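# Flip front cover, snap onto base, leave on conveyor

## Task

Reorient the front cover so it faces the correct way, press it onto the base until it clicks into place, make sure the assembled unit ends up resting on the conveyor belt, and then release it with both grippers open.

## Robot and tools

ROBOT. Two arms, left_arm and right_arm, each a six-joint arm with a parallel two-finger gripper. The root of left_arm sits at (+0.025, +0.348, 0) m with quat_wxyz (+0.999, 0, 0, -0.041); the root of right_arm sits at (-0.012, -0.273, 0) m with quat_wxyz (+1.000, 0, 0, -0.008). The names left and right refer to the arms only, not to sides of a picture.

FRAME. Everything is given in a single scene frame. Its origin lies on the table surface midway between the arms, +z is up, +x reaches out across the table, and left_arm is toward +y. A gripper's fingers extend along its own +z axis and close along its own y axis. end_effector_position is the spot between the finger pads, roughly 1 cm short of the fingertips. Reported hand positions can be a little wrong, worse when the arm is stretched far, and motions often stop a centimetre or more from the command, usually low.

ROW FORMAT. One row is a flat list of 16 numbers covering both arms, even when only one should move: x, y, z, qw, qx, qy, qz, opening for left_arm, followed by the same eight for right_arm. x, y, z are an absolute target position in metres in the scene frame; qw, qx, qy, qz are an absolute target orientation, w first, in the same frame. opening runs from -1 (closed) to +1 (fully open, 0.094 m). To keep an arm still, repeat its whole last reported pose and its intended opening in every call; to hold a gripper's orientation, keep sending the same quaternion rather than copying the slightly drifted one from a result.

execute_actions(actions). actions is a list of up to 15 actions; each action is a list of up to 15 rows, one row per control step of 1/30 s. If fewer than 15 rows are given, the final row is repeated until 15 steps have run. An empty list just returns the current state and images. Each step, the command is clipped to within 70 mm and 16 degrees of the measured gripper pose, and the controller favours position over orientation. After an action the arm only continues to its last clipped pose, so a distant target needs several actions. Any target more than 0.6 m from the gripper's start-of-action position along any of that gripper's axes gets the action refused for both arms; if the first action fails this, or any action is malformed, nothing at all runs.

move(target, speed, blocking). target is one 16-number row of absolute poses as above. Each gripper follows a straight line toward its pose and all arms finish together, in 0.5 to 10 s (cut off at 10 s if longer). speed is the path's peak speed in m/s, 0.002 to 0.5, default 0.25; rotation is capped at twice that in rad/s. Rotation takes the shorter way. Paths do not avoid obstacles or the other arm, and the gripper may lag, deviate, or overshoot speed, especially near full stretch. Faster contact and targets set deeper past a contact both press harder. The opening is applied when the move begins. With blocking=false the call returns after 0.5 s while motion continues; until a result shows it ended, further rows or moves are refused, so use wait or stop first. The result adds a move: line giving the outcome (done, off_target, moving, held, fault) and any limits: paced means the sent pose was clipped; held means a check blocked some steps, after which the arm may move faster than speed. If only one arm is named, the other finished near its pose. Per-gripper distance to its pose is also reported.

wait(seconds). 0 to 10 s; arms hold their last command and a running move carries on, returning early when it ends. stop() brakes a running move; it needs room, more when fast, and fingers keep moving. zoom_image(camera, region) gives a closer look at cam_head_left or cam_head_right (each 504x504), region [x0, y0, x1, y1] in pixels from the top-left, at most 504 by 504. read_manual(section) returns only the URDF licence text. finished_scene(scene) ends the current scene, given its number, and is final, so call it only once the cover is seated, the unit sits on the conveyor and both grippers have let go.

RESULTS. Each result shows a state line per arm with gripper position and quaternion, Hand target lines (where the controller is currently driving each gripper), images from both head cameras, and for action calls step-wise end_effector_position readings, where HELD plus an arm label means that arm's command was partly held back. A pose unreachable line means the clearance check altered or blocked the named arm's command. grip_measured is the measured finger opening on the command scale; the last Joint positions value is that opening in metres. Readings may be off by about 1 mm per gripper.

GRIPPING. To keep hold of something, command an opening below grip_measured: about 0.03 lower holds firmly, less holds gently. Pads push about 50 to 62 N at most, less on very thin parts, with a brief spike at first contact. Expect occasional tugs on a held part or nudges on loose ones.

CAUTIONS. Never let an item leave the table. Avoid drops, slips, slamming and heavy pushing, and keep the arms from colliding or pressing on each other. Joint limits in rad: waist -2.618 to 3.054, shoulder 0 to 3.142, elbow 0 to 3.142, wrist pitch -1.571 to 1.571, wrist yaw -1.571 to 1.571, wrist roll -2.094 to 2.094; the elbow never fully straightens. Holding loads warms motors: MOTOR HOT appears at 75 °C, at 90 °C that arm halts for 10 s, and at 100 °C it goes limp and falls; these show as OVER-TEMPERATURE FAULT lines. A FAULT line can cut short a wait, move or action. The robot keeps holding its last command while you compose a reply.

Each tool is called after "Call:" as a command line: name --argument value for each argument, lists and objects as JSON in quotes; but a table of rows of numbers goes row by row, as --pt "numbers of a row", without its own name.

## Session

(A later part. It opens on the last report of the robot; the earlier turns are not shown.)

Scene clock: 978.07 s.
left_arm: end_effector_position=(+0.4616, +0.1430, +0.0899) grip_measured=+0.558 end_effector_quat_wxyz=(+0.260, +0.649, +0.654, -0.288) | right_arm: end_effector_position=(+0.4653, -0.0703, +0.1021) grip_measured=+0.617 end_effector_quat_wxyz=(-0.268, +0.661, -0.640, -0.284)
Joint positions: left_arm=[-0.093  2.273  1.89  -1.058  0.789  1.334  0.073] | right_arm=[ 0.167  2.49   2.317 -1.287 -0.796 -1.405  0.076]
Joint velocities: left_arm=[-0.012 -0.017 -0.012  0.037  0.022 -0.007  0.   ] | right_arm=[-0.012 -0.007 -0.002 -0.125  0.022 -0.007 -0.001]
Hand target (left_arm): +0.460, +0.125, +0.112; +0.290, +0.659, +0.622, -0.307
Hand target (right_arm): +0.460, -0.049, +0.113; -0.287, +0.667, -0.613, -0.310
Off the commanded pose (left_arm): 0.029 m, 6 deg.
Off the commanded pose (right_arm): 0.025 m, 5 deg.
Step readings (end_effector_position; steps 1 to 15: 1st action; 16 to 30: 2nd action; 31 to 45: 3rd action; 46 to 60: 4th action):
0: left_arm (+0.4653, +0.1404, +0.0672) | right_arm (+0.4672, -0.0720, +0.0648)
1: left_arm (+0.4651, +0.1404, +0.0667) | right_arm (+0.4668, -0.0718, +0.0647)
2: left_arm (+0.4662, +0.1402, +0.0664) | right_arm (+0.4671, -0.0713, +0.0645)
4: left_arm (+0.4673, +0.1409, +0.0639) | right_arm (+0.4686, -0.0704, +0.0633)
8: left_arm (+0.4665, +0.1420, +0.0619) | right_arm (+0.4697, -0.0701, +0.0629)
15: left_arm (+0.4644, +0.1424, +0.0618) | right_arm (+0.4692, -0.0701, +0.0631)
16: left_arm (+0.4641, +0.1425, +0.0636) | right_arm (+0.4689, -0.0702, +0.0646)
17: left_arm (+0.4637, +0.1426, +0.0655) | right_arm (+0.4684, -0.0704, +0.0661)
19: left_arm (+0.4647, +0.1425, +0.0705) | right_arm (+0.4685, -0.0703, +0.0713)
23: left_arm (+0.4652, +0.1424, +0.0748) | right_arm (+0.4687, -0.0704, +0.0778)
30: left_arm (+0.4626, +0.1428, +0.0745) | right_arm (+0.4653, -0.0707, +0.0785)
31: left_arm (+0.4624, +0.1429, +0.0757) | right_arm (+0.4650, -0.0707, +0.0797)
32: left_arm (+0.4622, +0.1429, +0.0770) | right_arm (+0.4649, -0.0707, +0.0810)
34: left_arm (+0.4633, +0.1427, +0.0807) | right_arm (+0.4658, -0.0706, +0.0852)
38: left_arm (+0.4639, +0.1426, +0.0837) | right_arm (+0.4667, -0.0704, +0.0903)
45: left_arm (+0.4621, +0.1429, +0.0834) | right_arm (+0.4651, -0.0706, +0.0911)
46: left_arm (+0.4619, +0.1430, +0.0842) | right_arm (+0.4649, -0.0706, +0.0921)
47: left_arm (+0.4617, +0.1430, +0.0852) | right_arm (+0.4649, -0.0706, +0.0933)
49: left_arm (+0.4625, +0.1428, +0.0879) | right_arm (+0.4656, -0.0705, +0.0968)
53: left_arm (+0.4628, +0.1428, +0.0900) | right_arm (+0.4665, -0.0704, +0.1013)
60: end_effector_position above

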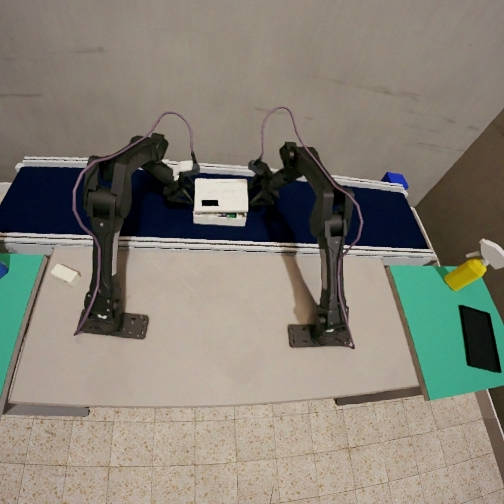

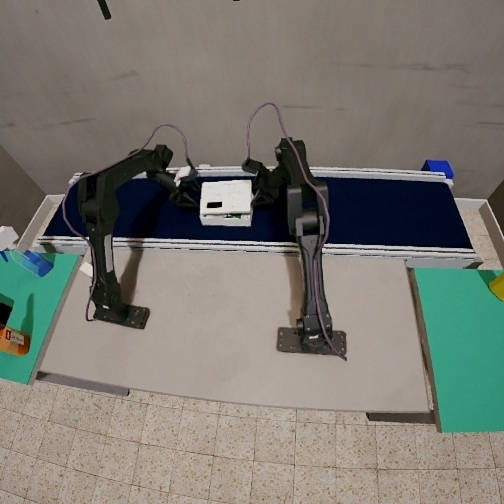

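Call:
execute_actions --actions '[[[0.46,0.124,0.112,0.290,0.660,0.622,-0.308,0.56,0.46,-0.048,0.09,0.286,-0.669,0.613,0.312,0.5]],[[0.46,0.124,0.112,0.290,0.660,0.622,-0.308,0.56,0.46,-0.048,0.08,0.286,-0.669,0.613,0.312,0.38]]]'

Call:
zoom_image --camera "cam_head_left" --region '[175,165,275,235]'

Call:
zoom_image --camera "cam_head_right" --region '[180,165,280,235]'

Scene clock: 986.40 s.
left_arm: end_effector_position=(+0.4606, +0.1432, +0.0898) grip_measured=+0.558 end_effector_quat_wxyz=(+0.258, +0.649, +0.654, -0.289) | right_arm: end_effector_position=(+0.4659, -0.0703, +0.0795) grip_measured=+0.383 end_effector_quat_wxyz=(-0.266, +0.663, -0.638, -0.285)
Joint positions: left_arm=[-0.093  2.273  1.89  -1.063  0.789  1.335  0.073] | right_arm=[ 0.167  2.501  2.25  -1.218 -0.796 -1.415  0.065]
Joint velocities: left_arm=[ 0.002  0.007 -0.007  0.022 -0.081  0.007  0.   ] | right_arm=[-0.022 -0.002 -0.007 -0.037 -0.051  0.022 -0.   ]
Hand target (left_arm): +0.459, +0.125, +0.112; +0.290, +0.659, +0.622, -0.307
Hand target (right_arm): +0.459, -0.049, +0.080; -0.283, +0.669, -0.613, -0.312
Off the commanded pose (left_arm): 0.029 m, 6 deg.
Off the commanded pose (right_arm): 0.023 m, 5 deg.
Step readings (end_effector_position; steps 1 to 15: 1st action; 16 to 30: 2nd action):
0: left_arm (+0.4613, +0.1431, +0.0898) | right_arm (+0.4649, -0.0703, +0.1023)
1: left_arm (+0.4613, +0.1431, +0.0898) | right_arm (+0.4652, -0.0703, +0.1014)
2: left_arm (+0.4613, +0.1431, +0.0898) | right_arm (+0.4657, -0.0701, +0.1006)
4: left_arm (+0.4611, +0.1431, +0.0898) | right_arm (+0.4656, -0.0702, +0.0978)
8: left_arm (+0.4610, +0.1431, +0.0898) | right_arm (+0.4654, -0.0702, +0.0952)
15: left_arm (+0.4607, +0.1432, +0.0898) | right_arm (+0.4666, -0.0701, +0.0951)
16: left_arm (+0.4606, +0.1432, +0.0898) | right_arm (+0.4668, -0.0701, +0.0938)
17: left_arm (+0.4606, +0.1432, +0.0898) | right_arm (+0.4670, -0.0700, +0.0924)
19: left_arm (+0.4606, +0.1432, +0.0898) | right_arm (+0.4661, -0.0702, +0.0879)
23: left_arm (+0.4606, +0.1432, +0.0898) | right_arm (+0.4653, -0.0703, +0.0807)
30: end_effector_position above

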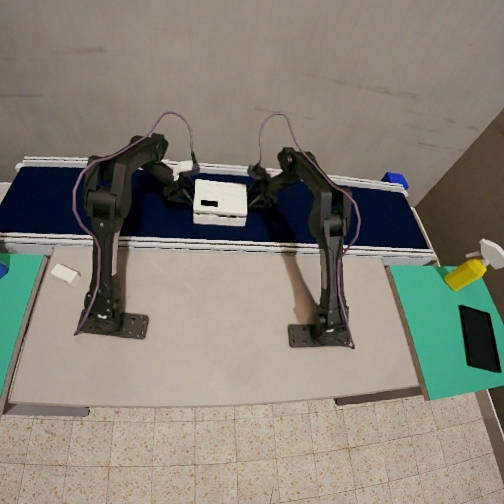

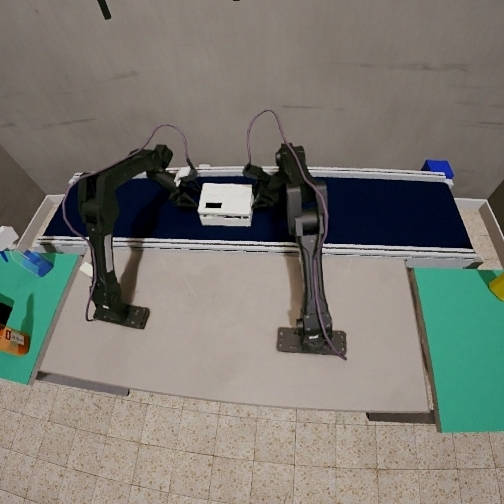

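Region (175, 165, 275, 235) of cam_head_left's 504x504 image, scaled by 5.040, with more detail than that image has; it fills the top 353 rows of this view, and the rest is white.

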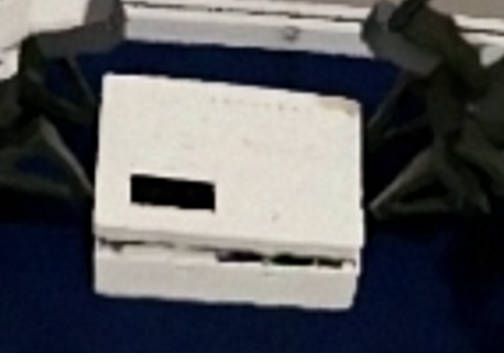

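Region (180, 165, 280, 235) of cam_head_right's 504x504 image, scaled by 5.040, with more detail than that image has; it fills the top 353 rows of this view, and the rest is white.

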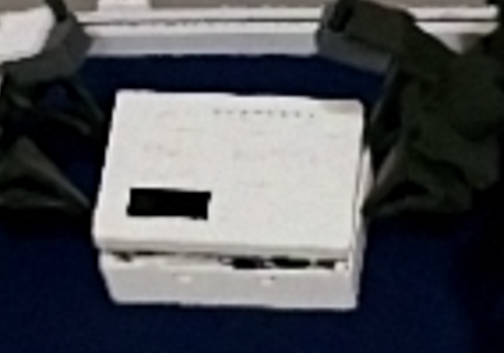

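Call:
execute_actions --actions '[[[0.46,0.124,0.09,0.290,0.660,0.622,-0.308,0.5,0.46,-0.048,0.085,0.286,-0.669,0.613,0.312,0.32]],[[0.46,0.124,0.084,0.290,0.660,0.622,-0.308,0.42,0.46,-0.048,0.085,0.286,-0.669,0.613,0.312,0.25]]]'

Call:
zoom_image --camera "cam_head_left" --region '[175,165,275,235]'

Call:
zoom_image --camera "cam_head_right" --region '[180,165,280,235]'

Scene clock: 996.33 s.
left_arm: end_effector_position=(+0.4665, +0.1421, +0.0834) grip_measured=+0.422 end_effector_quat_wxyz=(+0.272, +0.654, +0.648, -0.279) | right_arm: end_effector_position=(+0.4663, -0.0709, +0.0789) grip_measured=+0.253 end_effector_quat_wxyz=(-0.265, +0.664, -0.639, -0.283)
Joint positions: left_arm=[-0.093  2.273  1.86  -0.996  0.789  1.338  0.067] | right_arm=[ 0.167  2.501  2.25  -1.217 -0.791 -1.415  0.059]
Joint velocities: left_arm=[-0.012 -0.007  0.007 -0.037 -0.022  0.022  0.   ] | right_arm=[-0.002 -0.027  0.017 -0.037  0.022 -0.022  0.   ]
Hand target (left_arm): +0.460, +0.125, +0.084; +0.289, +0.660, +0.622, -0.307
Hand target (right_arm): +0.460, -0.049, +0.085; -0.284, +0.668, -0.613, -0.311
Off the commanded pose (left_arm): 0.019 m, 5 deg.
Off the commanded pose (right_arm): 0.025 m, 5 deg.
Step readings (end_effector_position; steps 1 to 15: 1st action; 16 to 30: 2nd action):
0: left_arm (+0.4606, +0.1432, +0.0898) | right_arm (+0.4661, -0.0702, +0.0796)
1: left_arm (+0.4611, +0.1431, +0.0894) | right_arm (+0.4661, -0.0702, +0.0796)
2: left_arm (+0.4620, +0.1429, +0.0890) | right_arm (+0.4661, -0.0702, +0.0796)
4: left_arm (+0.4628, +0.1428, +0.0878) | right_arm (+0.4661, -0.0703, +0.0795)
8: left_arm (+0.4637, +0.1426, +0.0868) | right_arm (+0.4662, -0.0705, +0.0793)
15: left_arm (+0.4654, +0.1423, +0.0871) | right_arm (+0.4662, -0.0706, +0.0791)
16: left_arm (+0.4658, +0.1423, +0.0867) | right_arm (+0.4663, -0.0707, +0.0791)
17: left_arm (+0.4662, +0.1422, +0.0862) | right_arm (+0.4663, -0.0707, +0.0790)
19: left_arm (+0.4665, +0.1421, +0.0848) | right_arm (+0.4663, -0.0708, +0.0790)
23: left_arm (+0.4662, +0.1422, +0.0835) | right_arm (+0.4663, -0.0708, +0.0789)
30: end_effector_position above

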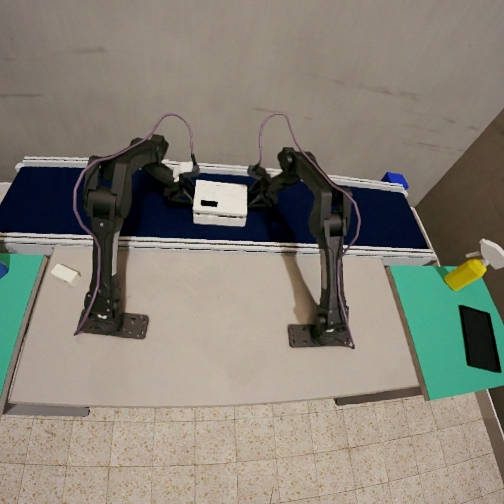

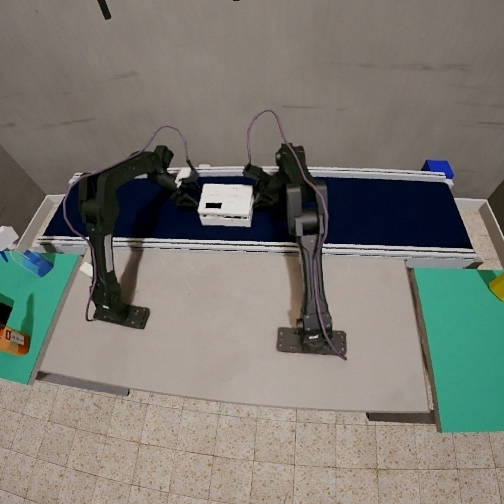

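Region (175, 165, 275, 235) of cam_head_left's 504x504 image, scaled by 5.040, with more detail than that image has; it fills the top 353 rows of this view, and the rest is white.

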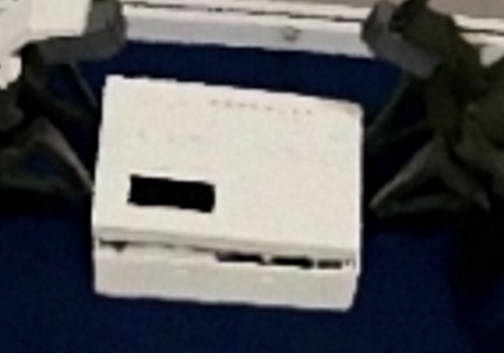

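Region (180, 165, 280, 235) of cam_head_right's 504x504 image, scaled by 5.040, with more detail than that image has; it fills the top 353 rows of this view, and the rest is white.

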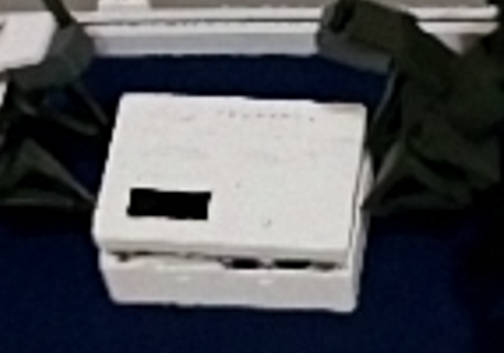

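Call:
execute_actions --actions '[[[0.46,0.124,0.079,0.290,0.660,0.622,-0.308,0.3,0.46,-0.048,0.085,0.286,-0.669,0.613,0.312,0.25]],[[0.46,0.124,0.076,0.290,0.660,0.622,-0.308,0.18,0.46,-0.048,0.085,0.286,-0.669,0.613,0.312,0.25]]]'

Call:
zoom_image --camera "cam_head_left" --region '[175,165,275,235]'

Call:
zoom_image --camera "cam_head_right" --region '[180,165,280,235]'

Scene clock: 1004.57 s.
left_arm: end_effector_position=(+0.4672, +0.1420, +0.0799) grip_measured=+0.182 end_effector_quat_wxyz=(+0.275, +0.655, +0.647, -0.277) | right_arm: end_effector_position=(+0.4663, -0.0710, +0.0788) grip_measured=+0.253 end_effector_quat_wxyz=(-0.265, +0.664, -0.639, -0.282)
Joint positions: left_arm=[-0.093  2.273  1.845 -0.974  0.789  1.338  0.056] | right_arm=[ 0.167  2.501  2.25  -1.217 -0.79  -1.415  0.059]
Joint velocities: left_arm=[-0.002 -0.007 -0.017  0.007  0.037 -0.022  0.   ] | right_arm=[ 0.002  0.002 -0.002 -0.007  0.037  0.051  0.   ]
Hand target (left_arm): +0.460, +0.125, +0.076; +0.289, +0.660, +0.622, -0.307
Hand target (right_arm): +0.460, -0.049, +0.085; -0.284, +0.668, -0.613, -0.311
Off the commanded pose (left_arm): 0.020 m, 5 deg.
Off the commanded pose (right_arm): 0.025 m, 5 deg.
Step readings (end_effector_position; steps 1 to 15: 1st action; 16 to 30: 2nd action):
0: left_arm (+0.4667, +0.1421, +0.0834) | right_arm (+0.4663, -0.0709, +0.0788)
1: left_arm (+0.4668, +0.1421, +0.0830) | right_arm (+0.4663, -0.0709, +0.0788)
2: left_arm (+0.4669, +0.1421, +0.0825) | right_arm (+0.4663, -0.0709, +0.0788)
4: left_arm (+0.4665, +0.1421, +0.0812) | right_arm (+0.4663, -0.0710, +0.0788)
8: left_arm (+0.4655, +0.1423, +0.0796) | right_arm (+0.4663, -0.0710, +0.0788)
15: left_arm (+0.4659, +0.1422, +0.0797) | right_arm (+0.4663, -0.0710, +0.0788)
16: left_arm (+0.4661, +0.1422, +0.0797) | right_arm (+0.4663, -0.0710, +0.0788)
17: left_arm (+0.4665, +0.1421, +0.0798) | right_arm (+0.4663, -0.0710, +0.0788)
19: left_arm (+0.4669, +0.1421, +0.0799) | right_arm (+0.4663, -0.0710, +0.0788)
23: left_arm (+0.4672, +0.1420, +0.0799) | right_arm (+0.4663, -0.0710, +0.0788)
30: end_effector_position above

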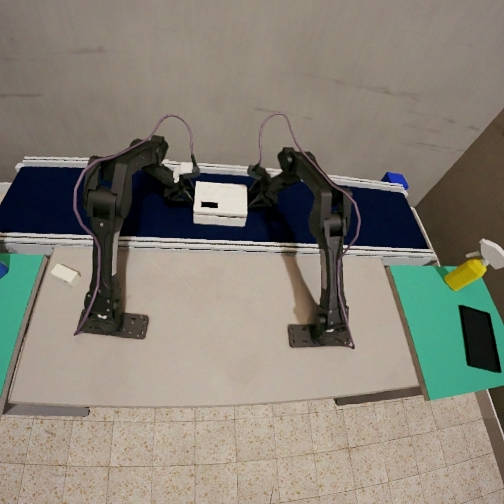

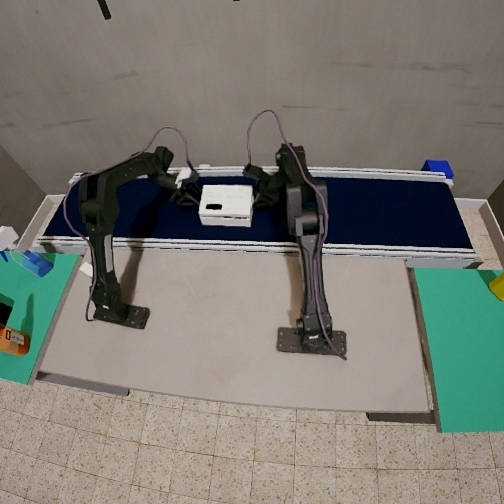

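Region (175, 165, 275, 235) of cam_head_left's 504x504 image, scaled by 5.040, with more detail than that image has; it fills the top 353 rows of this view, and the rest is white.

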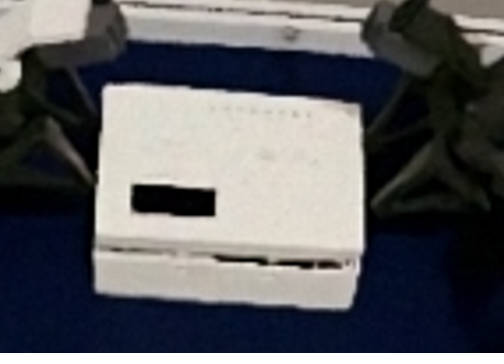

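Region (180, 165, 280, 235) of cam_head_right's 504x504 image, scaled by 5.040, with more detail than that image has; it fills the top 353 rows of this view, and the rest is white.

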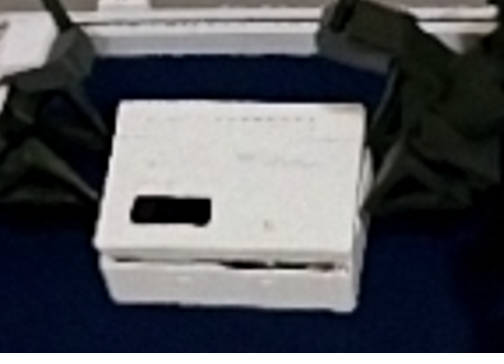

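Moving both sides a further 3–4 mm toward −x.

Call:
execute_actions --actions '[[[0.46,0.124,0.076,0.290,0.660,0.622,-0.308,0.12,0.46,-0.048,0.085,0.286,-0.669,0.613,0.312,0.17]],[[0.46,0.124,0.076,0.290,0.660,0.622,-0.308,0.06,0.46,-0.048,0.085,0.286,-0.669,0.613,0.312,0.09]]]'

Call:
zoom_image --camera "cam_head_left" --region '[175,165,275,235]'

Call:
zoom_image --camera "cam_head_right" --region '[180,165,280,235]'

Scene clock: 1011.30 s.
left_arm: end_effector_position=(+0.4677, +0.1419, +0.0800) grip_measured=+0.062 end_effector_quat_wxyz=(+0.276, +0.656, +0.646, -0.277) | right_arm: end_effector_position=(+0.4663, -0.0710, +0.0788) grip_measured=+0.093 end_effector_quat_wxyz=(-0.265, +0.664, -0.639, -0.282)
Joint positions: left_arm=[-0.093  2.273  1.845 -0.971  0.789  1.338  0.05 ] | right_arm=[ 0.167  2.501  2.25  -1.217 -0.79  -1.415  0.051]
Joint velocities: left_arm=[-0.007 -0.012  0.002 -0.051 -0.051 -0.081 -0.001] | right_arm=[-0.002 -0.007 -0.012  0.022 -0.007 -0.051 -0.001]
Hand target (left_arm): +0.460, +0.125, +0.076; +0.289, +0.659, +0.622, -0.307
Hand target (right_arm): +0.460, -0.049, +0.085; -0.284, +0.668, -0.613, -0.311
Off the commanded pose (left_arm): 0.020 m, 5 deg.
Off the commanded pose (right_arm): 0.025 m, 5 deg.
Step readings (end_effector_position; steps 1 to 15: 1st action; 16 to 30: 2nd action):
0: left_arm (+0.4672, +0.1420, +0.0799) | right_arm (+0.4663, -0.0710, +0.0788)
1: left_arm (+0.4673, +0.1420, +0.0799) | right_arm (+0.4663, -0.0710, +0.0788)
2: left_arm (+0.4674, +0.1420, +0.0799) | right_arm (+0.4663, -0.0710, +0.0788)
4: left_arm (+0.4674, +0.1420, +0.0799) | right_arm (+0.4663, -0.0710, +0.0788)
8: left_arm (+0.4675, +0.1420, +0.0800) | right_arm (+0.4663, -0.0710, +0.0788)
15: left_arm (+0.4675, +0.1420, +0.0800) | right_arm (+0.4663, -0.0710, +0.0788)
16: left_arm (+0.4675, +0.1420, +0.0800) | right_arm (+0.4663, -0.0710, +0.0788)
17: left_arm (+0.4676, +0.1419, +0.0800) | right_arm (+0.4663, -0.0710, +0.0788)
19: left_arm (+0.4677, +0.1419, +0.0800) | right_arm (+0.4663, -0.0710, +0.0788)
23: left_arm (+0.4677, +0.1419, +0.0800) | right_arm (+0.4663, -0.0710, +0.0788)
30: end_effector_position above

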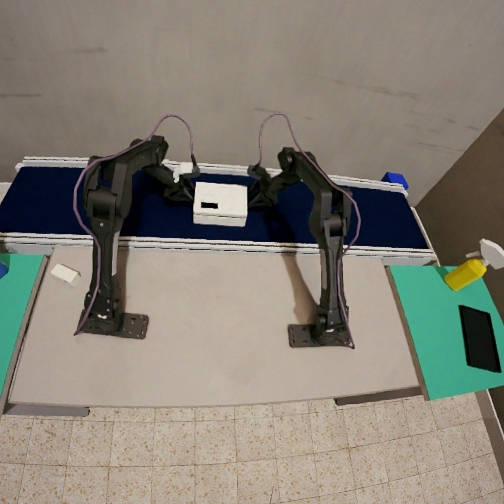

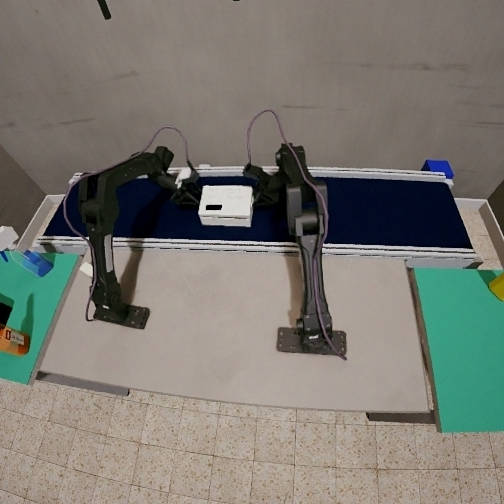

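Region (175, 165, 275, 235) of cam_head_left's 504x504 image, scaled by 5.040, with more detail than that image has; it fills the top 353 rows of this view, and the rest is white.

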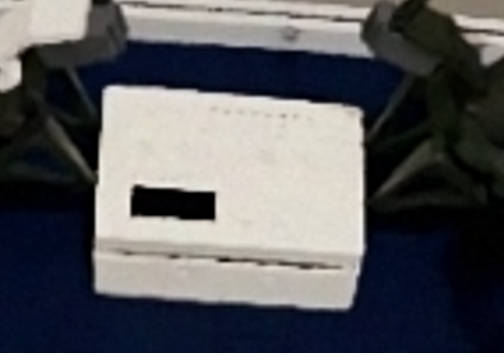

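Region (180, 165, 280, 235) of cam_head_right's 504x504 image, scaled by 5.040, with more detail than that image has; it fills the top 353 rows of this view, and the rest is white.

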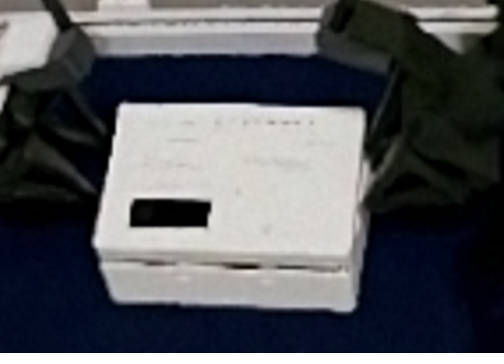

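Working well; another 2 mm, then lowering the rear.

Call:
execute_actions --actions '[[[0.46,0.124,0.076,0.290,0.660,0.622,-0.308,-0.03,0.46,-0.048,0.085,0.286,-0.669,0.613,0.312,0.0]],[[0.46,0.124,0.068,0.290,0.660,0.622,-0.308,-0.03,0.46,-0.048,0.072,0.286,-0.669,0.613,0.312,0.0]],[[0.46,0.124,0.062,0.290,0.660,0.622,-0.308,-0.03,0.46,-0.048,0.065,0.286,-0.669,0.613,0.312,0.0]]]'

Call:
zoom_image --camera "cam_head_left" --region '[175,165,275,235]'

Call:
zoom_image --camera "cam_head_right" --region '[180,165,280,235]'

Scene clock: 1020.07 s.
left_arm: end_effector_position=(+0.4671, +0.1423, +0.0679) grip_measured=-0.029 end_effector_quat_wxyz=(+0.277, +0.656, +0.645, -0.277) | right_arm: end_effector_position=(+0.4678, -0.0702, +0.0703) grip_measured=+0.003 end_effector_quat_wxyz=(-0.271, +0.666, -0.636, -0.281)
Joint positions: left_arm=[-0.092  2.283  1.811 -0.931  0.791  1.343  0.046] | right_arm=[ 0.166  2.501  2.212 -1.17  -0.796 -1.419  0.047]
Joint velocities: left_arm=[ 0.002 -0.007 -0.002 -0.007 -0.051 -0.037 -0.001] | right_arm=[ 0.007 -0.017 -0.002 -0.022 -0.022 -0.022 -0.001]
Hand target (left_arm): +0.459, +0.125, +0.062; +0.289, +0.660, +0.622, -0.307
Hand target (right_arm): +0.459, -0.049, +0.066; -0.283, +0.669, -0.613, -0.312
Off the commanded pose (left_arm): 0.021 m, 5 deg.
Off the commanded pose (right_arm): 0.024 m, 5 deg.
Step readings (end_effector_position; steps 1 to 15: 1st action; 16 to 30: 2nd action; 31 to 45: 3rd action):
0: left_arm (+0.4677, +0.1419, +0.0800) | right_arm (+0.4663, -0.0710, +0.0788)
1: left_arm (+0.4678, +0.1419, +0.0800) | right_arm (+0.4663, -0.0710, +0.0788)
2: left_arm (+0.4678, +0.1419, +0.0800) | right_arm (+0.4663, -0.0710, +0.0788)
4: left_arm (+0.4679, +0.1419, +0.0800) | right_arm (+0.4663, -0.0710, +0.0788)
8: left_arm (+0.4679, +0.1419, +0.0800) | right_arm (+0.4663, -0.0710, +0.0788)
15: left_arm (+0.4679, +0.1419, +0.0800) | right_arm (+0.4663, -0.0710, +0.0788)
16: left_arm (+0.4679, +0.1419, +0.0790) | right_arm (+0.4664, -0.0710, +0.0781)
17: left_arm (+0.4678, +0.1419, +0.0779) | right_arm (+0.4666, -0.0709, +0.0774)
19: left_arm (+0.4667, +0.1421, +0.0742) | right_arm (+0.4663, -0.0710, +0.0751)
23: left_arm (+0.4660, +0.1422, +0.0693) | right_arm (+0.4663, -0.0709, +0.0733)
30: left_arm (+0.4662, +0.1421, +0.0694) | right_arm (+0.4669, -0.0708, +0.0733)
31: left_arm (+0.4662, +0.1421, +0.0689) | right_arm (+0.4670, -0.0708, +0.0725)
32: left_arm (+0.4662, +0.1420, +0.0686) | right_arm (+0.4670, -0.0707, +0.0719)
34: left_arm (+0.4665, +0.1420, +0.0682) | right_arm (+0.4670, -0.0705, +0.0708)
38: left_arm (+0.4668, +0.1422, +0.0679) | right_arm (+0.4674, -0.0704, +0.0704)
45: end_effector_position above

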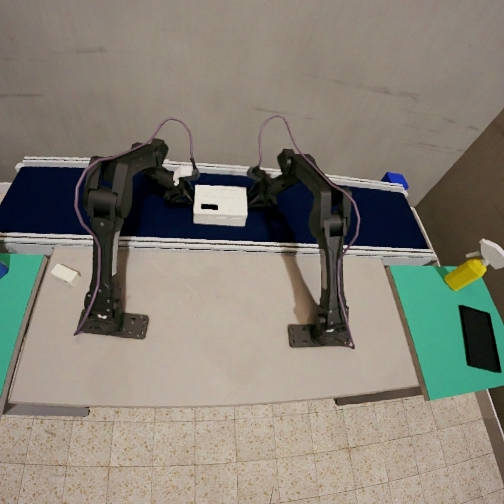

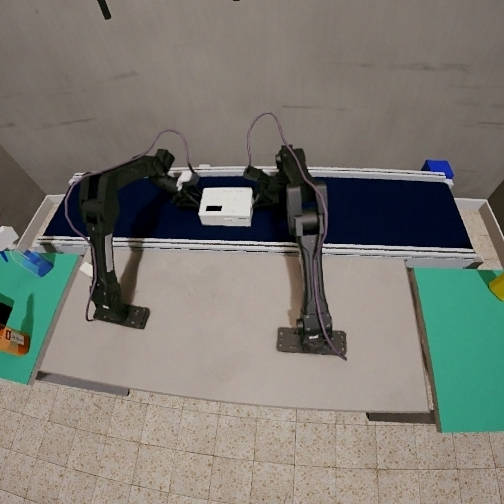

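Region (175, 165, 275, 235) of cam_head_left's 504x504 image, scaled by 5.040, with more detail than that image has; it fills the top 353 rows of this view, and the rest is white.

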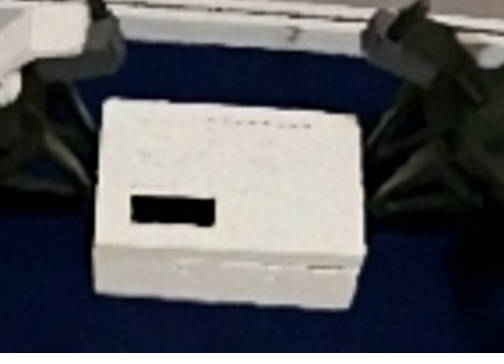

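Region (180, 165, 280, 235) of cam_head_right's 504x504 image, scaled by 5.040, with more detail than that image has; it fills the top 353 rows of this view, and the rest is white.

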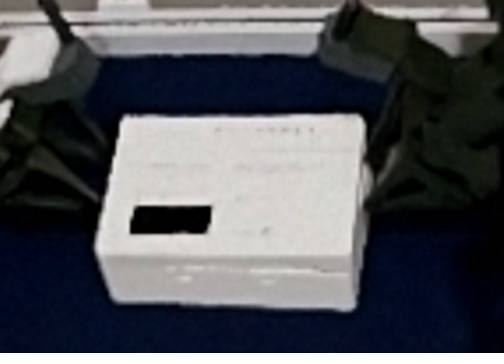

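Call:
execute_actions --actions '[[[0.465,0.142,0.066,0.290,0.660,0.622,-0.308,-0.03,0.465,-0.07,0.068,0.286,-0.669,0.613,0.312,0.0]],[[0.465,0.165,0.066,0.290,0.660,0.622,-0.308,-0.03,0.465,-0.095,0.068,0.286,-0.669,0.613,0.312,0.0]]]'

Call:
move --target '[0.465,0.165,0.125,0.299,0.641,0.641,-0.299,0.4,0.465,-0.095,0.125,0.299,-0.641,0.641,0.299,0.4]' --speed 0.1

Call:
move --target '[0.462,0.10,0.12,0.299,0.641,0.641,-0.299,0.4,0.462,-0.03,0.12,0.299,-0.641,0.641,0.299,0.4]' --speed 0.1

Call:
move --target '[0.462,0.10,0.06,0.299,0.641,0.641,-0.299,0.4,0.462,-0.03,0.06,0.299,-0.641,0.641,0.299,0.4]' --speed 0.03

Call:
zoom_image --camera "cam_head_right" --region '[180,165,280,235]'

Scene clock: 1030.67 s.
left_arm: end_effector_position=(+0.4648, +0.1703, +0.0650) grip_measured=-0.029 end_effector_quat_wxyz=(+0.288, +0.659, +0.630, -0.294) | right_arm: end_effector_position=(+0.4641, -0.1000, +0.0671) grip_measured=+0.003 end_effector_quat_wxyz=(-0.283, +0.668, -0.620, -0.301)
Joint positions: left_arm=[-0.018  2.301  1.811 -1.003  0.846  1.48   0.046] | right_arm=[ 0.094  2.521  2.212 -1.249 -0.851 -1.561  0.047]
Joint velocities: left_arm=[-0.007  0.002 -0.017  0.022  0.022 -0.051 -0.001] | right_arm=[-0.007 -0.002 -0.012 -0.037 -0.022 -0.051 -0.   ]
Hand target (left_arm): +0.465, +0.165, +0.066; +0.291, +0.659, +0.622, -0.307
Hand target (right_arm): +0.465, -0.095, +0.068; -0.287, +0.668, -0.613, -0.311
Off the commanded pose (left_arm): 0.005 m, 2 deg.
Off the commanded pose (right_arm): 0.005 m, 2 deg.
Step readings (end_effector_position; steps 1 to 15: 1st action; 16 to 30: 2nd action):
0: left_arm (+0.4672, +0.1423, +0.0679) | right_arm (+0.4679, -0.0702, +0.0704)
1: left_arm (+0.4676, +0.1436, +0.0681) | right_arm (+0.4684, -0.0718, +0.0706)
2: left_arm (+0.4676, +0.1439, +0.0684) | right_arm (+0.4684, -0.0720, +0.0712)
4: left_arm (+0.4678, +0.1445, +0.0683) | right_arm (+0.4684, -0.0722, +0.0713)
8: left_arm (+0.4668, +0.1443, +0.0656) | right_arm (+0.4670, -0.0721, +0.0684)
15: left_arm (+0.4658, +0.1443, +0.0645) | right_arm (+0.4654, -0.0722, +0.0662)
16: left_arm (+0.4657, +0.1460, +0.0647) | right_arm (+0.4653, -0.0740, +0.0664)
17: left_arm (+0.4651, +0.1484, +0.0651) | right_arm (+0.4647, -0.0763, +0.0668)
19: left_arm (+0.4660, +0.1570, +0.0652) | right_arm (+0.4653, -0.0844, +0.0671)
23: left_arm (+0.4677, +0.1701, +0.0649) | right_arm (+0.4668, -0.0990, +0.0670)
30: end_effector_position above

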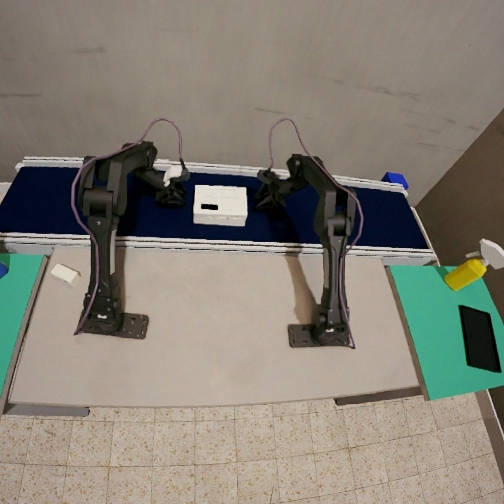

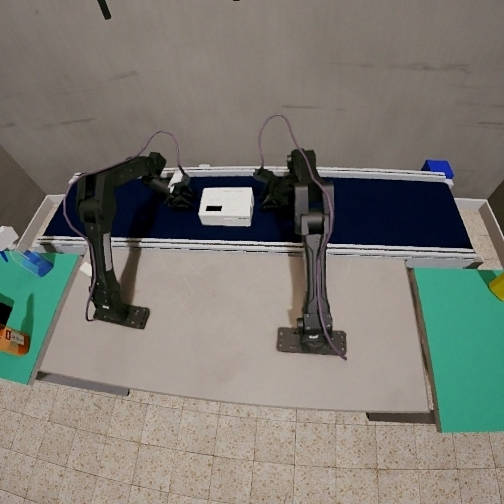

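Scene clock: 1031.80 s.
left_arm: end_effector_position=(+0.4676, +0.1701, +0.1120) grip_measured=+0.398 end_effector_quat_wxyz=(+0.294, +0.644, +0.644, -0.290) | right_arm: end_effector_position=(+0.4655, -0.0999, +0.1060) grip_measured=+0.397 end_effector_quat_wxyz=(-0.287, +0.640, -0.647, -0.298)
Joint positions: left_arm=[-0.018  2.243  1.9   -1.106  0.845  1.415  0.066] | right_arm=[ 0.094  2.454  2.242 -1.284 -0.851 -1.446  0.066]
Joint velocities: left_arm=[-0.012 -0.007  0.002 -0.095 -0.037 -0.007  0.001] | right_arm=[-0.022 -0.002 -0.007 -0.037 -0.051 -0.022 -0.   ]
Hand target (left_arm): +0.466, +0.165, +0.125; +0.299, +0.641, +0.641, -0.298
Hand target (right_arm): +0.465, -0.095, +0.125; -0.299, +0.641, -0.641, -0.299
Off the commanded pose (left_arm): 0.014 m, 1 deg.
Off the commanded pose (right_arm): 0.020 m, 2 deg.
move: off_target (left_arm, right_arm)

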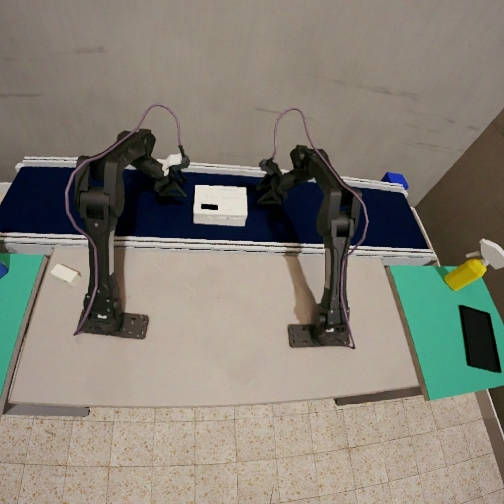

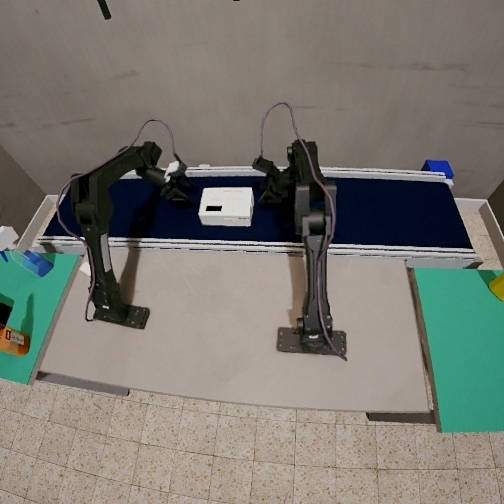

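Scene clock: 1033.03 s.
left_arm: end_effector_position=(+0.4656, +0.0994, +0.1166) grip_measured=+0.398 end_effector_quat_wxyz=(+0.298, +0.645, +0.638, -0.297) | right_arm: end_effector_position=(+0.4656, -0.0309, +0.1084) grip_measured=+0.397 end_effector_quat_wxyz=(-0.290, +0.642, -0.643, -0.299)
Joint positions: left_arm=[-0.17   2.243  1.9   -0.944  0.833  1.204  0.066] | right_arm=[ 0.233  2.454  2.242 -1.13  -0.836 -1.25   0.066]
Joint velocities: left_arm=[-0.002 -0.002 -0.007  0.022 -0.007 -0.037 -0.   ] | right_arm=[-0.002 -0.007 -0.017  0.007 -0.051  0.007  0.001]
Hand target (left_arm): +0.463, +0.100, +0.120; +0.299, +0.641, +0.641, -0.298
Hand target (right_arm): +0.463, -0.030, +0.120; -0.298, +0.641, -0.641, -0.299
Off the commanded pose (left_arm): 0.005 m, 1 deg.
Off the commanded pose (right_arm): 0.012 m, 1 deg.
move: off_target (right_arm)

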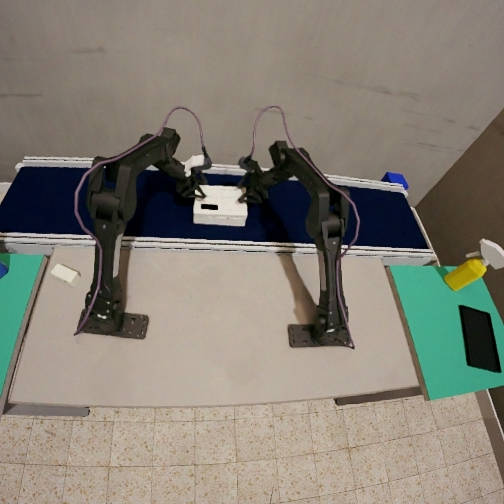

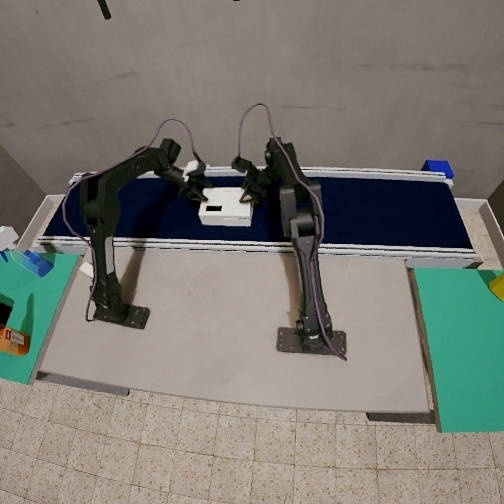

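Scene clock: 1035.20 s.
left_arm: end_effector_position=(+0.4698, +0.0949, +0.0867) grip_measured=+0.398 end_effector_quat_wxyz=(+0.331, +0.650, +0.619, -0.291) | right_arm: end_effector_position=(+0.4695, -0.0234, +0.0890) grip_measured=+0.397 end_effector_quat_wxyz=(-0.335, +0.647, -0.616, -0.300)
Joint positions: left_arm=[-0.17   2.243  1.748 -0.719  0.861  1.203  0.066] | right_arm=[ 0.233  2.415  2.048 -0.885 -0.892 -1.25   0.066]
Joint velocities: left_arm=[ 0.007  0.002 -0.012 -0.022 -0.007 -0.007 -0.   ] | right_arm=[-0.007  0.012 -0.002  0.007 -0.095  0.037 -0.001]
Hand target (left_arm): +0.461, +0.100, +0.061; +0.299, +0.641, +0.641, -0.299
Hand target (right_arm): +0.461, -0.030, +0.061; -0.298, +0.642, -0.640, -0.300
Off the commanded pose (left_arm): 0.028 m, 5 deg.
Off the commanded pose (right_arm): 0.031 m, 5 deg.
move: off_target (left_arm, right_arm)

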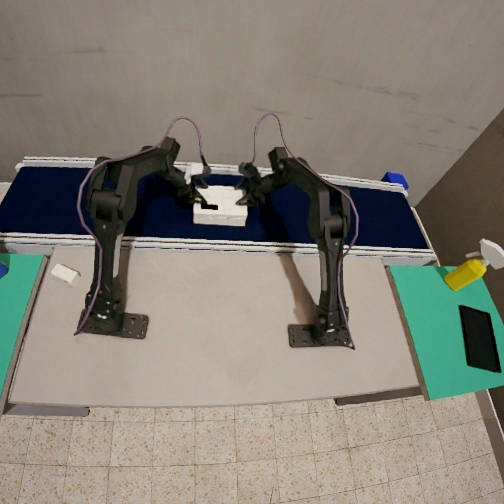

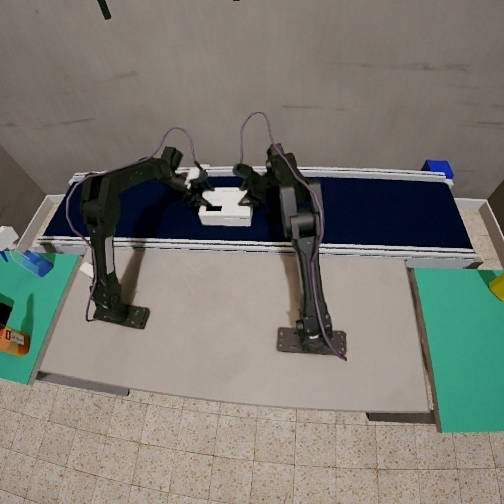

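Region (180, 165, 280, 235) of cam_head_right's 504x504 image, scaled by 5.040, with more detail than that image has; it fills the top 353 rows of this view, and the rest is white.

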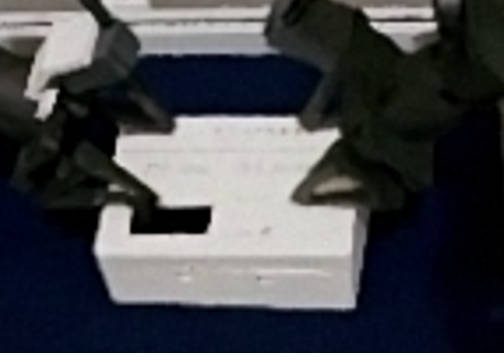

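Pressing harder.

Call:
execute_actions --actions '[[[0.462,0.10,0.045,0.299,0.641,0.641,-0.299,0.4,0.462,-0.03,0.045,0.299,-0.641,0.641,0.299,0.4]],[[0.462,0.10,0.03,0.299,0.641,0.641,-0.299,0.4,0.462,-0.03,0.03,0.299,-0.641,0.641,0.299,0.4]]]'

Call:
zoom_image --camera "cam_head_right" --region '[180,165,280,235]'

Scene clock: 1040.63 s.
left_arm: end_effector_position=(+0.4719, +0.0917, +0.0848) grip_measured=+0.398 end_effector_quat_wxyz=(+0.357, +0.648, +0.602, -0.300) | right_arm: end_effector_position=(+0.4700, -0.0215, +0.0871) grip_measured=+0.397 end_effector_quat_wxyz=(-0.358, +0.642, -0.601, -0.314)
Joint positions: left_arm=[-0.163  2.243  1.7   -0.625  0.91   1.201  0.066] | right_arm=[ 0.225  2.408  1.99  -0.8   -0.949 -1.246  0.066]
Joint velocities: left_arm=[ 0.007 -0.012 -0.022  0.007  0.007  0.007  0.001] | right_arm=[-0.012 -0.002 -0.007  0.022 -0.022  0.007 -0.   ]
Hand target (left_arm): +0.458, +0.101, +0.033; +0.298, +0.643, +0.639, -0.300
Hand target (right_arm): +0.458, -0.031, +0.033; -0.298, +0.643, -0.638, -0.300
Off the commanded pose (left_arm): 0.056 m, 8 deg.
Off the commanded pose (right_arm): 0.058 m, 8 deg.
Step readings (end_effector_position; steps 1 to 15: 1st action; 16 to 30: 2nd action):
0: left_arm (+0.4699, +0.0948, +0.0868) | right_arm (+0.4696, -0.0233, +0.0889)
1: left_arm (+0.4700, +0.0947, +0.0857) | right_arm (+0.4697, -0.0232, +0.0879)
2: left_arm (+0.4702, +0.0940, +0.0854) | right_arm (+0.4698, -0.0227, +0.0877)
4: left_arm (+0.4708, +0.0932, +0.0855) | right_arm (+0.4700, -0.0222, +0.0877)
8: left_arm (+0.4715, +0.0924, +0.0855) | right_arm (+0.4702, -0.0219, +0.0877)
15: left_arm (+0.4718, +0.0922, +0.0855) | right_arm (+0.4702, -0.0219, +0.0878)
16: left_arm (+0.4719, +0.0921, +0.0845) | right_arm (+0.4701, -0.0217, +0.0868)
17: left_arm (+0.4719, +0.0917, +0.0844) | right_arm (+0.4700, -0.0215, +0.0869)
19: left_arm (+0.4720, +0.0917, +0.0848) | right_arm (+0.4700, -0.0215, +0.0869)
23: left_arm (+0.4719, +0.0917, +0.0848) | right_arm (+0.4700, -0.0216, +0.0870)
30: end_effector_position above

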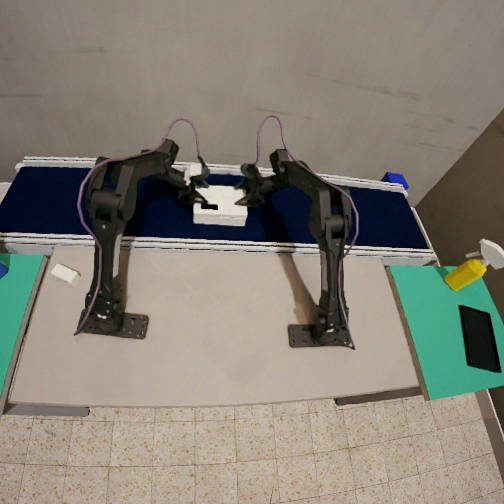

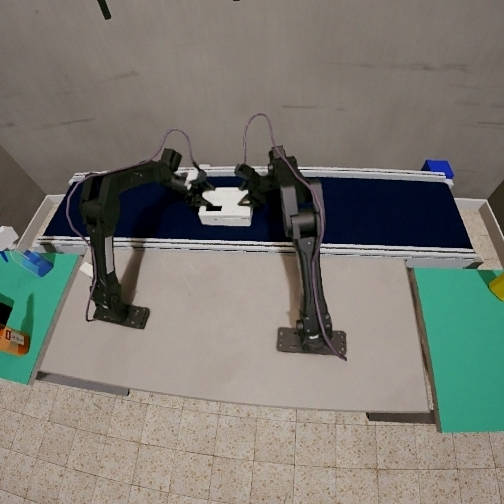

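Region (180, 165, 280, 235) of cam_head_right's 504x504 image, scaled by 5.040, with more detail than that image has; it fills the top 353 rows of this view, and the rest is white.

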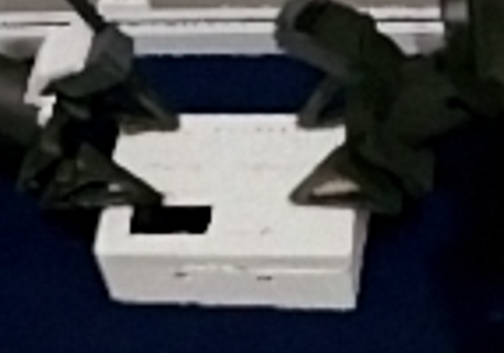

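Call:
execute_actions --actions '[[[0.45,0.10,0.045,0.299,0.641,0.641,-0.299,0.4,0.45,-0.03,0.045,0.299,-0.641,0.641,0.299,0.4]],[[0.435,0.10,0.045,0.299,0.641,0.641,-0.299,0.4,0.435,-0.03,0.045,0.299,-0.641,0.641,0.299,0.4]],[[0.42,0.10,0.045,0.299,0.641,0.641,-0.299,0.4,0.42,-0.03,0.045,0.299,-0.641,0.641,0.299,0.4]],[[0.405,0.10,0.045,0.299,0.641,0.641,-0.299,0.4,0.405,-0.03,0.045,0.299,-0.641,0.641,0.299,0.4]]]'

Call:
zoom_image --camera "cam_head_right" --region '[170,165,290,250]'

Scene clock: 1049.00 s.
left_arm: end_effector_position=(+0.4257, +0.0915, +0.0801) grip_measured=+0.399 end_effector_quat_wxyz=(+0.362, +0.651, +0.599, -0.294) | right_arm: end_effector_position=(+0.4248, -0.0240, +0.0821) grip_measured=+0.397 end_effector_quat_wxyz=(-0.359, +0.648, -0.604, -0.293)
Joint positions: left_arm=[-0.193  2.073  1.399 -0.448  0.892  1.16   0.066] | right_arm=[ 0.25   2.197  1.617 -0.588 -0.902 -1.211  0.066]
Joint velocities: left_arm=[ 0.007 -0.002  0.002 -0.066 -0.051 -0.007 -0.001] | right_arm=[ 0.017  0.002  0.002 -0.037 -0.051  0.066 -0.   ]
Hand target (left_arm): +0.404, +0.100, +0.047; +0.299, +0.642, +0.639, -0.299
Hand target (right_arm): +0.404, -0.030, +0.047; -0.299, +0.642, -0.640, -0.299
Off the commanded pose (left_arm): 0.042 m, 9 deg.
Off the commanded pose (right_arm): 0.042 m, 8 deg.
Step readings (end_effector_position; steps 1 to 15: 1st action; 16 to 30: 2nd action; 31 to 45: 3rd action; 46 to 60: 4th action):
0: left_arm (+0.4720, +0.0917, +0.0848) | right_arm (+0.4701, -0.0216, +0.0870)
1: left_arm (+0.4714, +0.0918, +0.0848) | right_arm (+0.4693, -0.0218, +0.0876)
2: left_arm (+0.4704, +0.0921, +0.0848) | right_arm (+0.4677, -0.0224, +0.0876)
4: left_arm (+0.4689, +0.0921, +0.0846) | right_arm (+0.4651, -0.0225, +0.0873)
8: left_arm (+0.4688, +0.0921, +0.0847) | right_arm (+0.4642, -0.0226, +0.0872)
15: left_arm (+0.4687, +0.0921, +0.0846) | right_arm (+0.4642, -0.0226, +0.0871)
16: left_arm (+0.4676, +0.0924, +0.0846) | right_arm (+0.4629, -0.0227, +0.0871)
17: left_arm (+0.4638, +0.0930, +0.0843) | right_arm (+0.4593, -0.0236, +0.0867)
19: left_arm (+0.4571, +0.0930, +0.0835) | right_arm (+0.4536, -0.0239, +0.0862)
23: left_arm (+0.4540, +0.0922, +0.0833) | right_arm (+0.4505, -0.0235, +0.0858)
30: left_arm (+0.4540, +0.0922, +0.0833) | right_arm (+0.4505, -0.0235, +0.0858)
31: left_arm (+0.4527, +0.0924, +0.0833) | right_arm (+0.4492, -0.0237, +0.0857)
32: left_arm (+0.4491, +0.0930, +0.0830) | right_arm (+0.4457, -0.0243, +0.0854)
34: left_arm (+0.4421, +0.0928, +0.0822) | right_arm (+0.4396, -0.0245, +0.0847)
38: left_arm (+0.4387, +0.0916, +0.0820) | right_arm (+0.4364, -0.0237, +0.0843)
45: left_arm (+0.4387, +0.0916, +0.0819) | right_arm (+0.4365, -0.0237, +0.0844)
46: left_arm (+0.4375, +0.0918, +0.0821) | right_arm (+0.4350, -0.0238, +0.0843)
47: left_arm (+0.4337, +0.0923, +0.0815) | right_arm (+0.4315, -0.0245, +0.0839)
49: left_arm (+0.4271, +0.0921, +0.0808) | right_arm (+0.4256, -0.0244, +0.0832)
53: left_arm (+0.4257, +0.0915, +0.0803) | right_arm (+0.4247, -0.0240, +0.0822)
60: end_effector_position above

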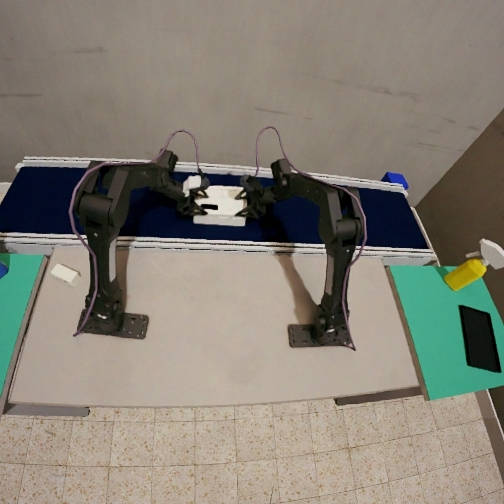

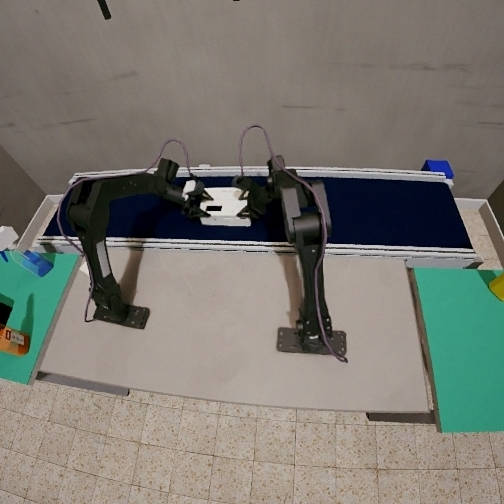

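Region (170, 165, 290, 250) of cam_head_right's 504x504 image, scaled by 4.200, with more detail than that image has; it fills the top 357 rows of this view, and the rest is white.

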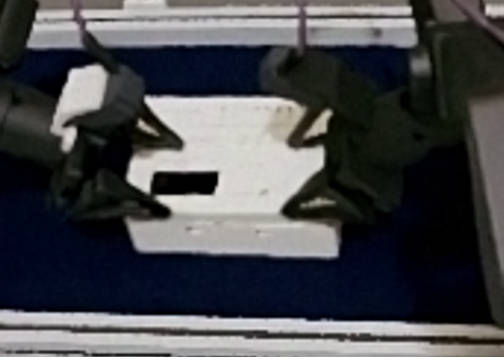

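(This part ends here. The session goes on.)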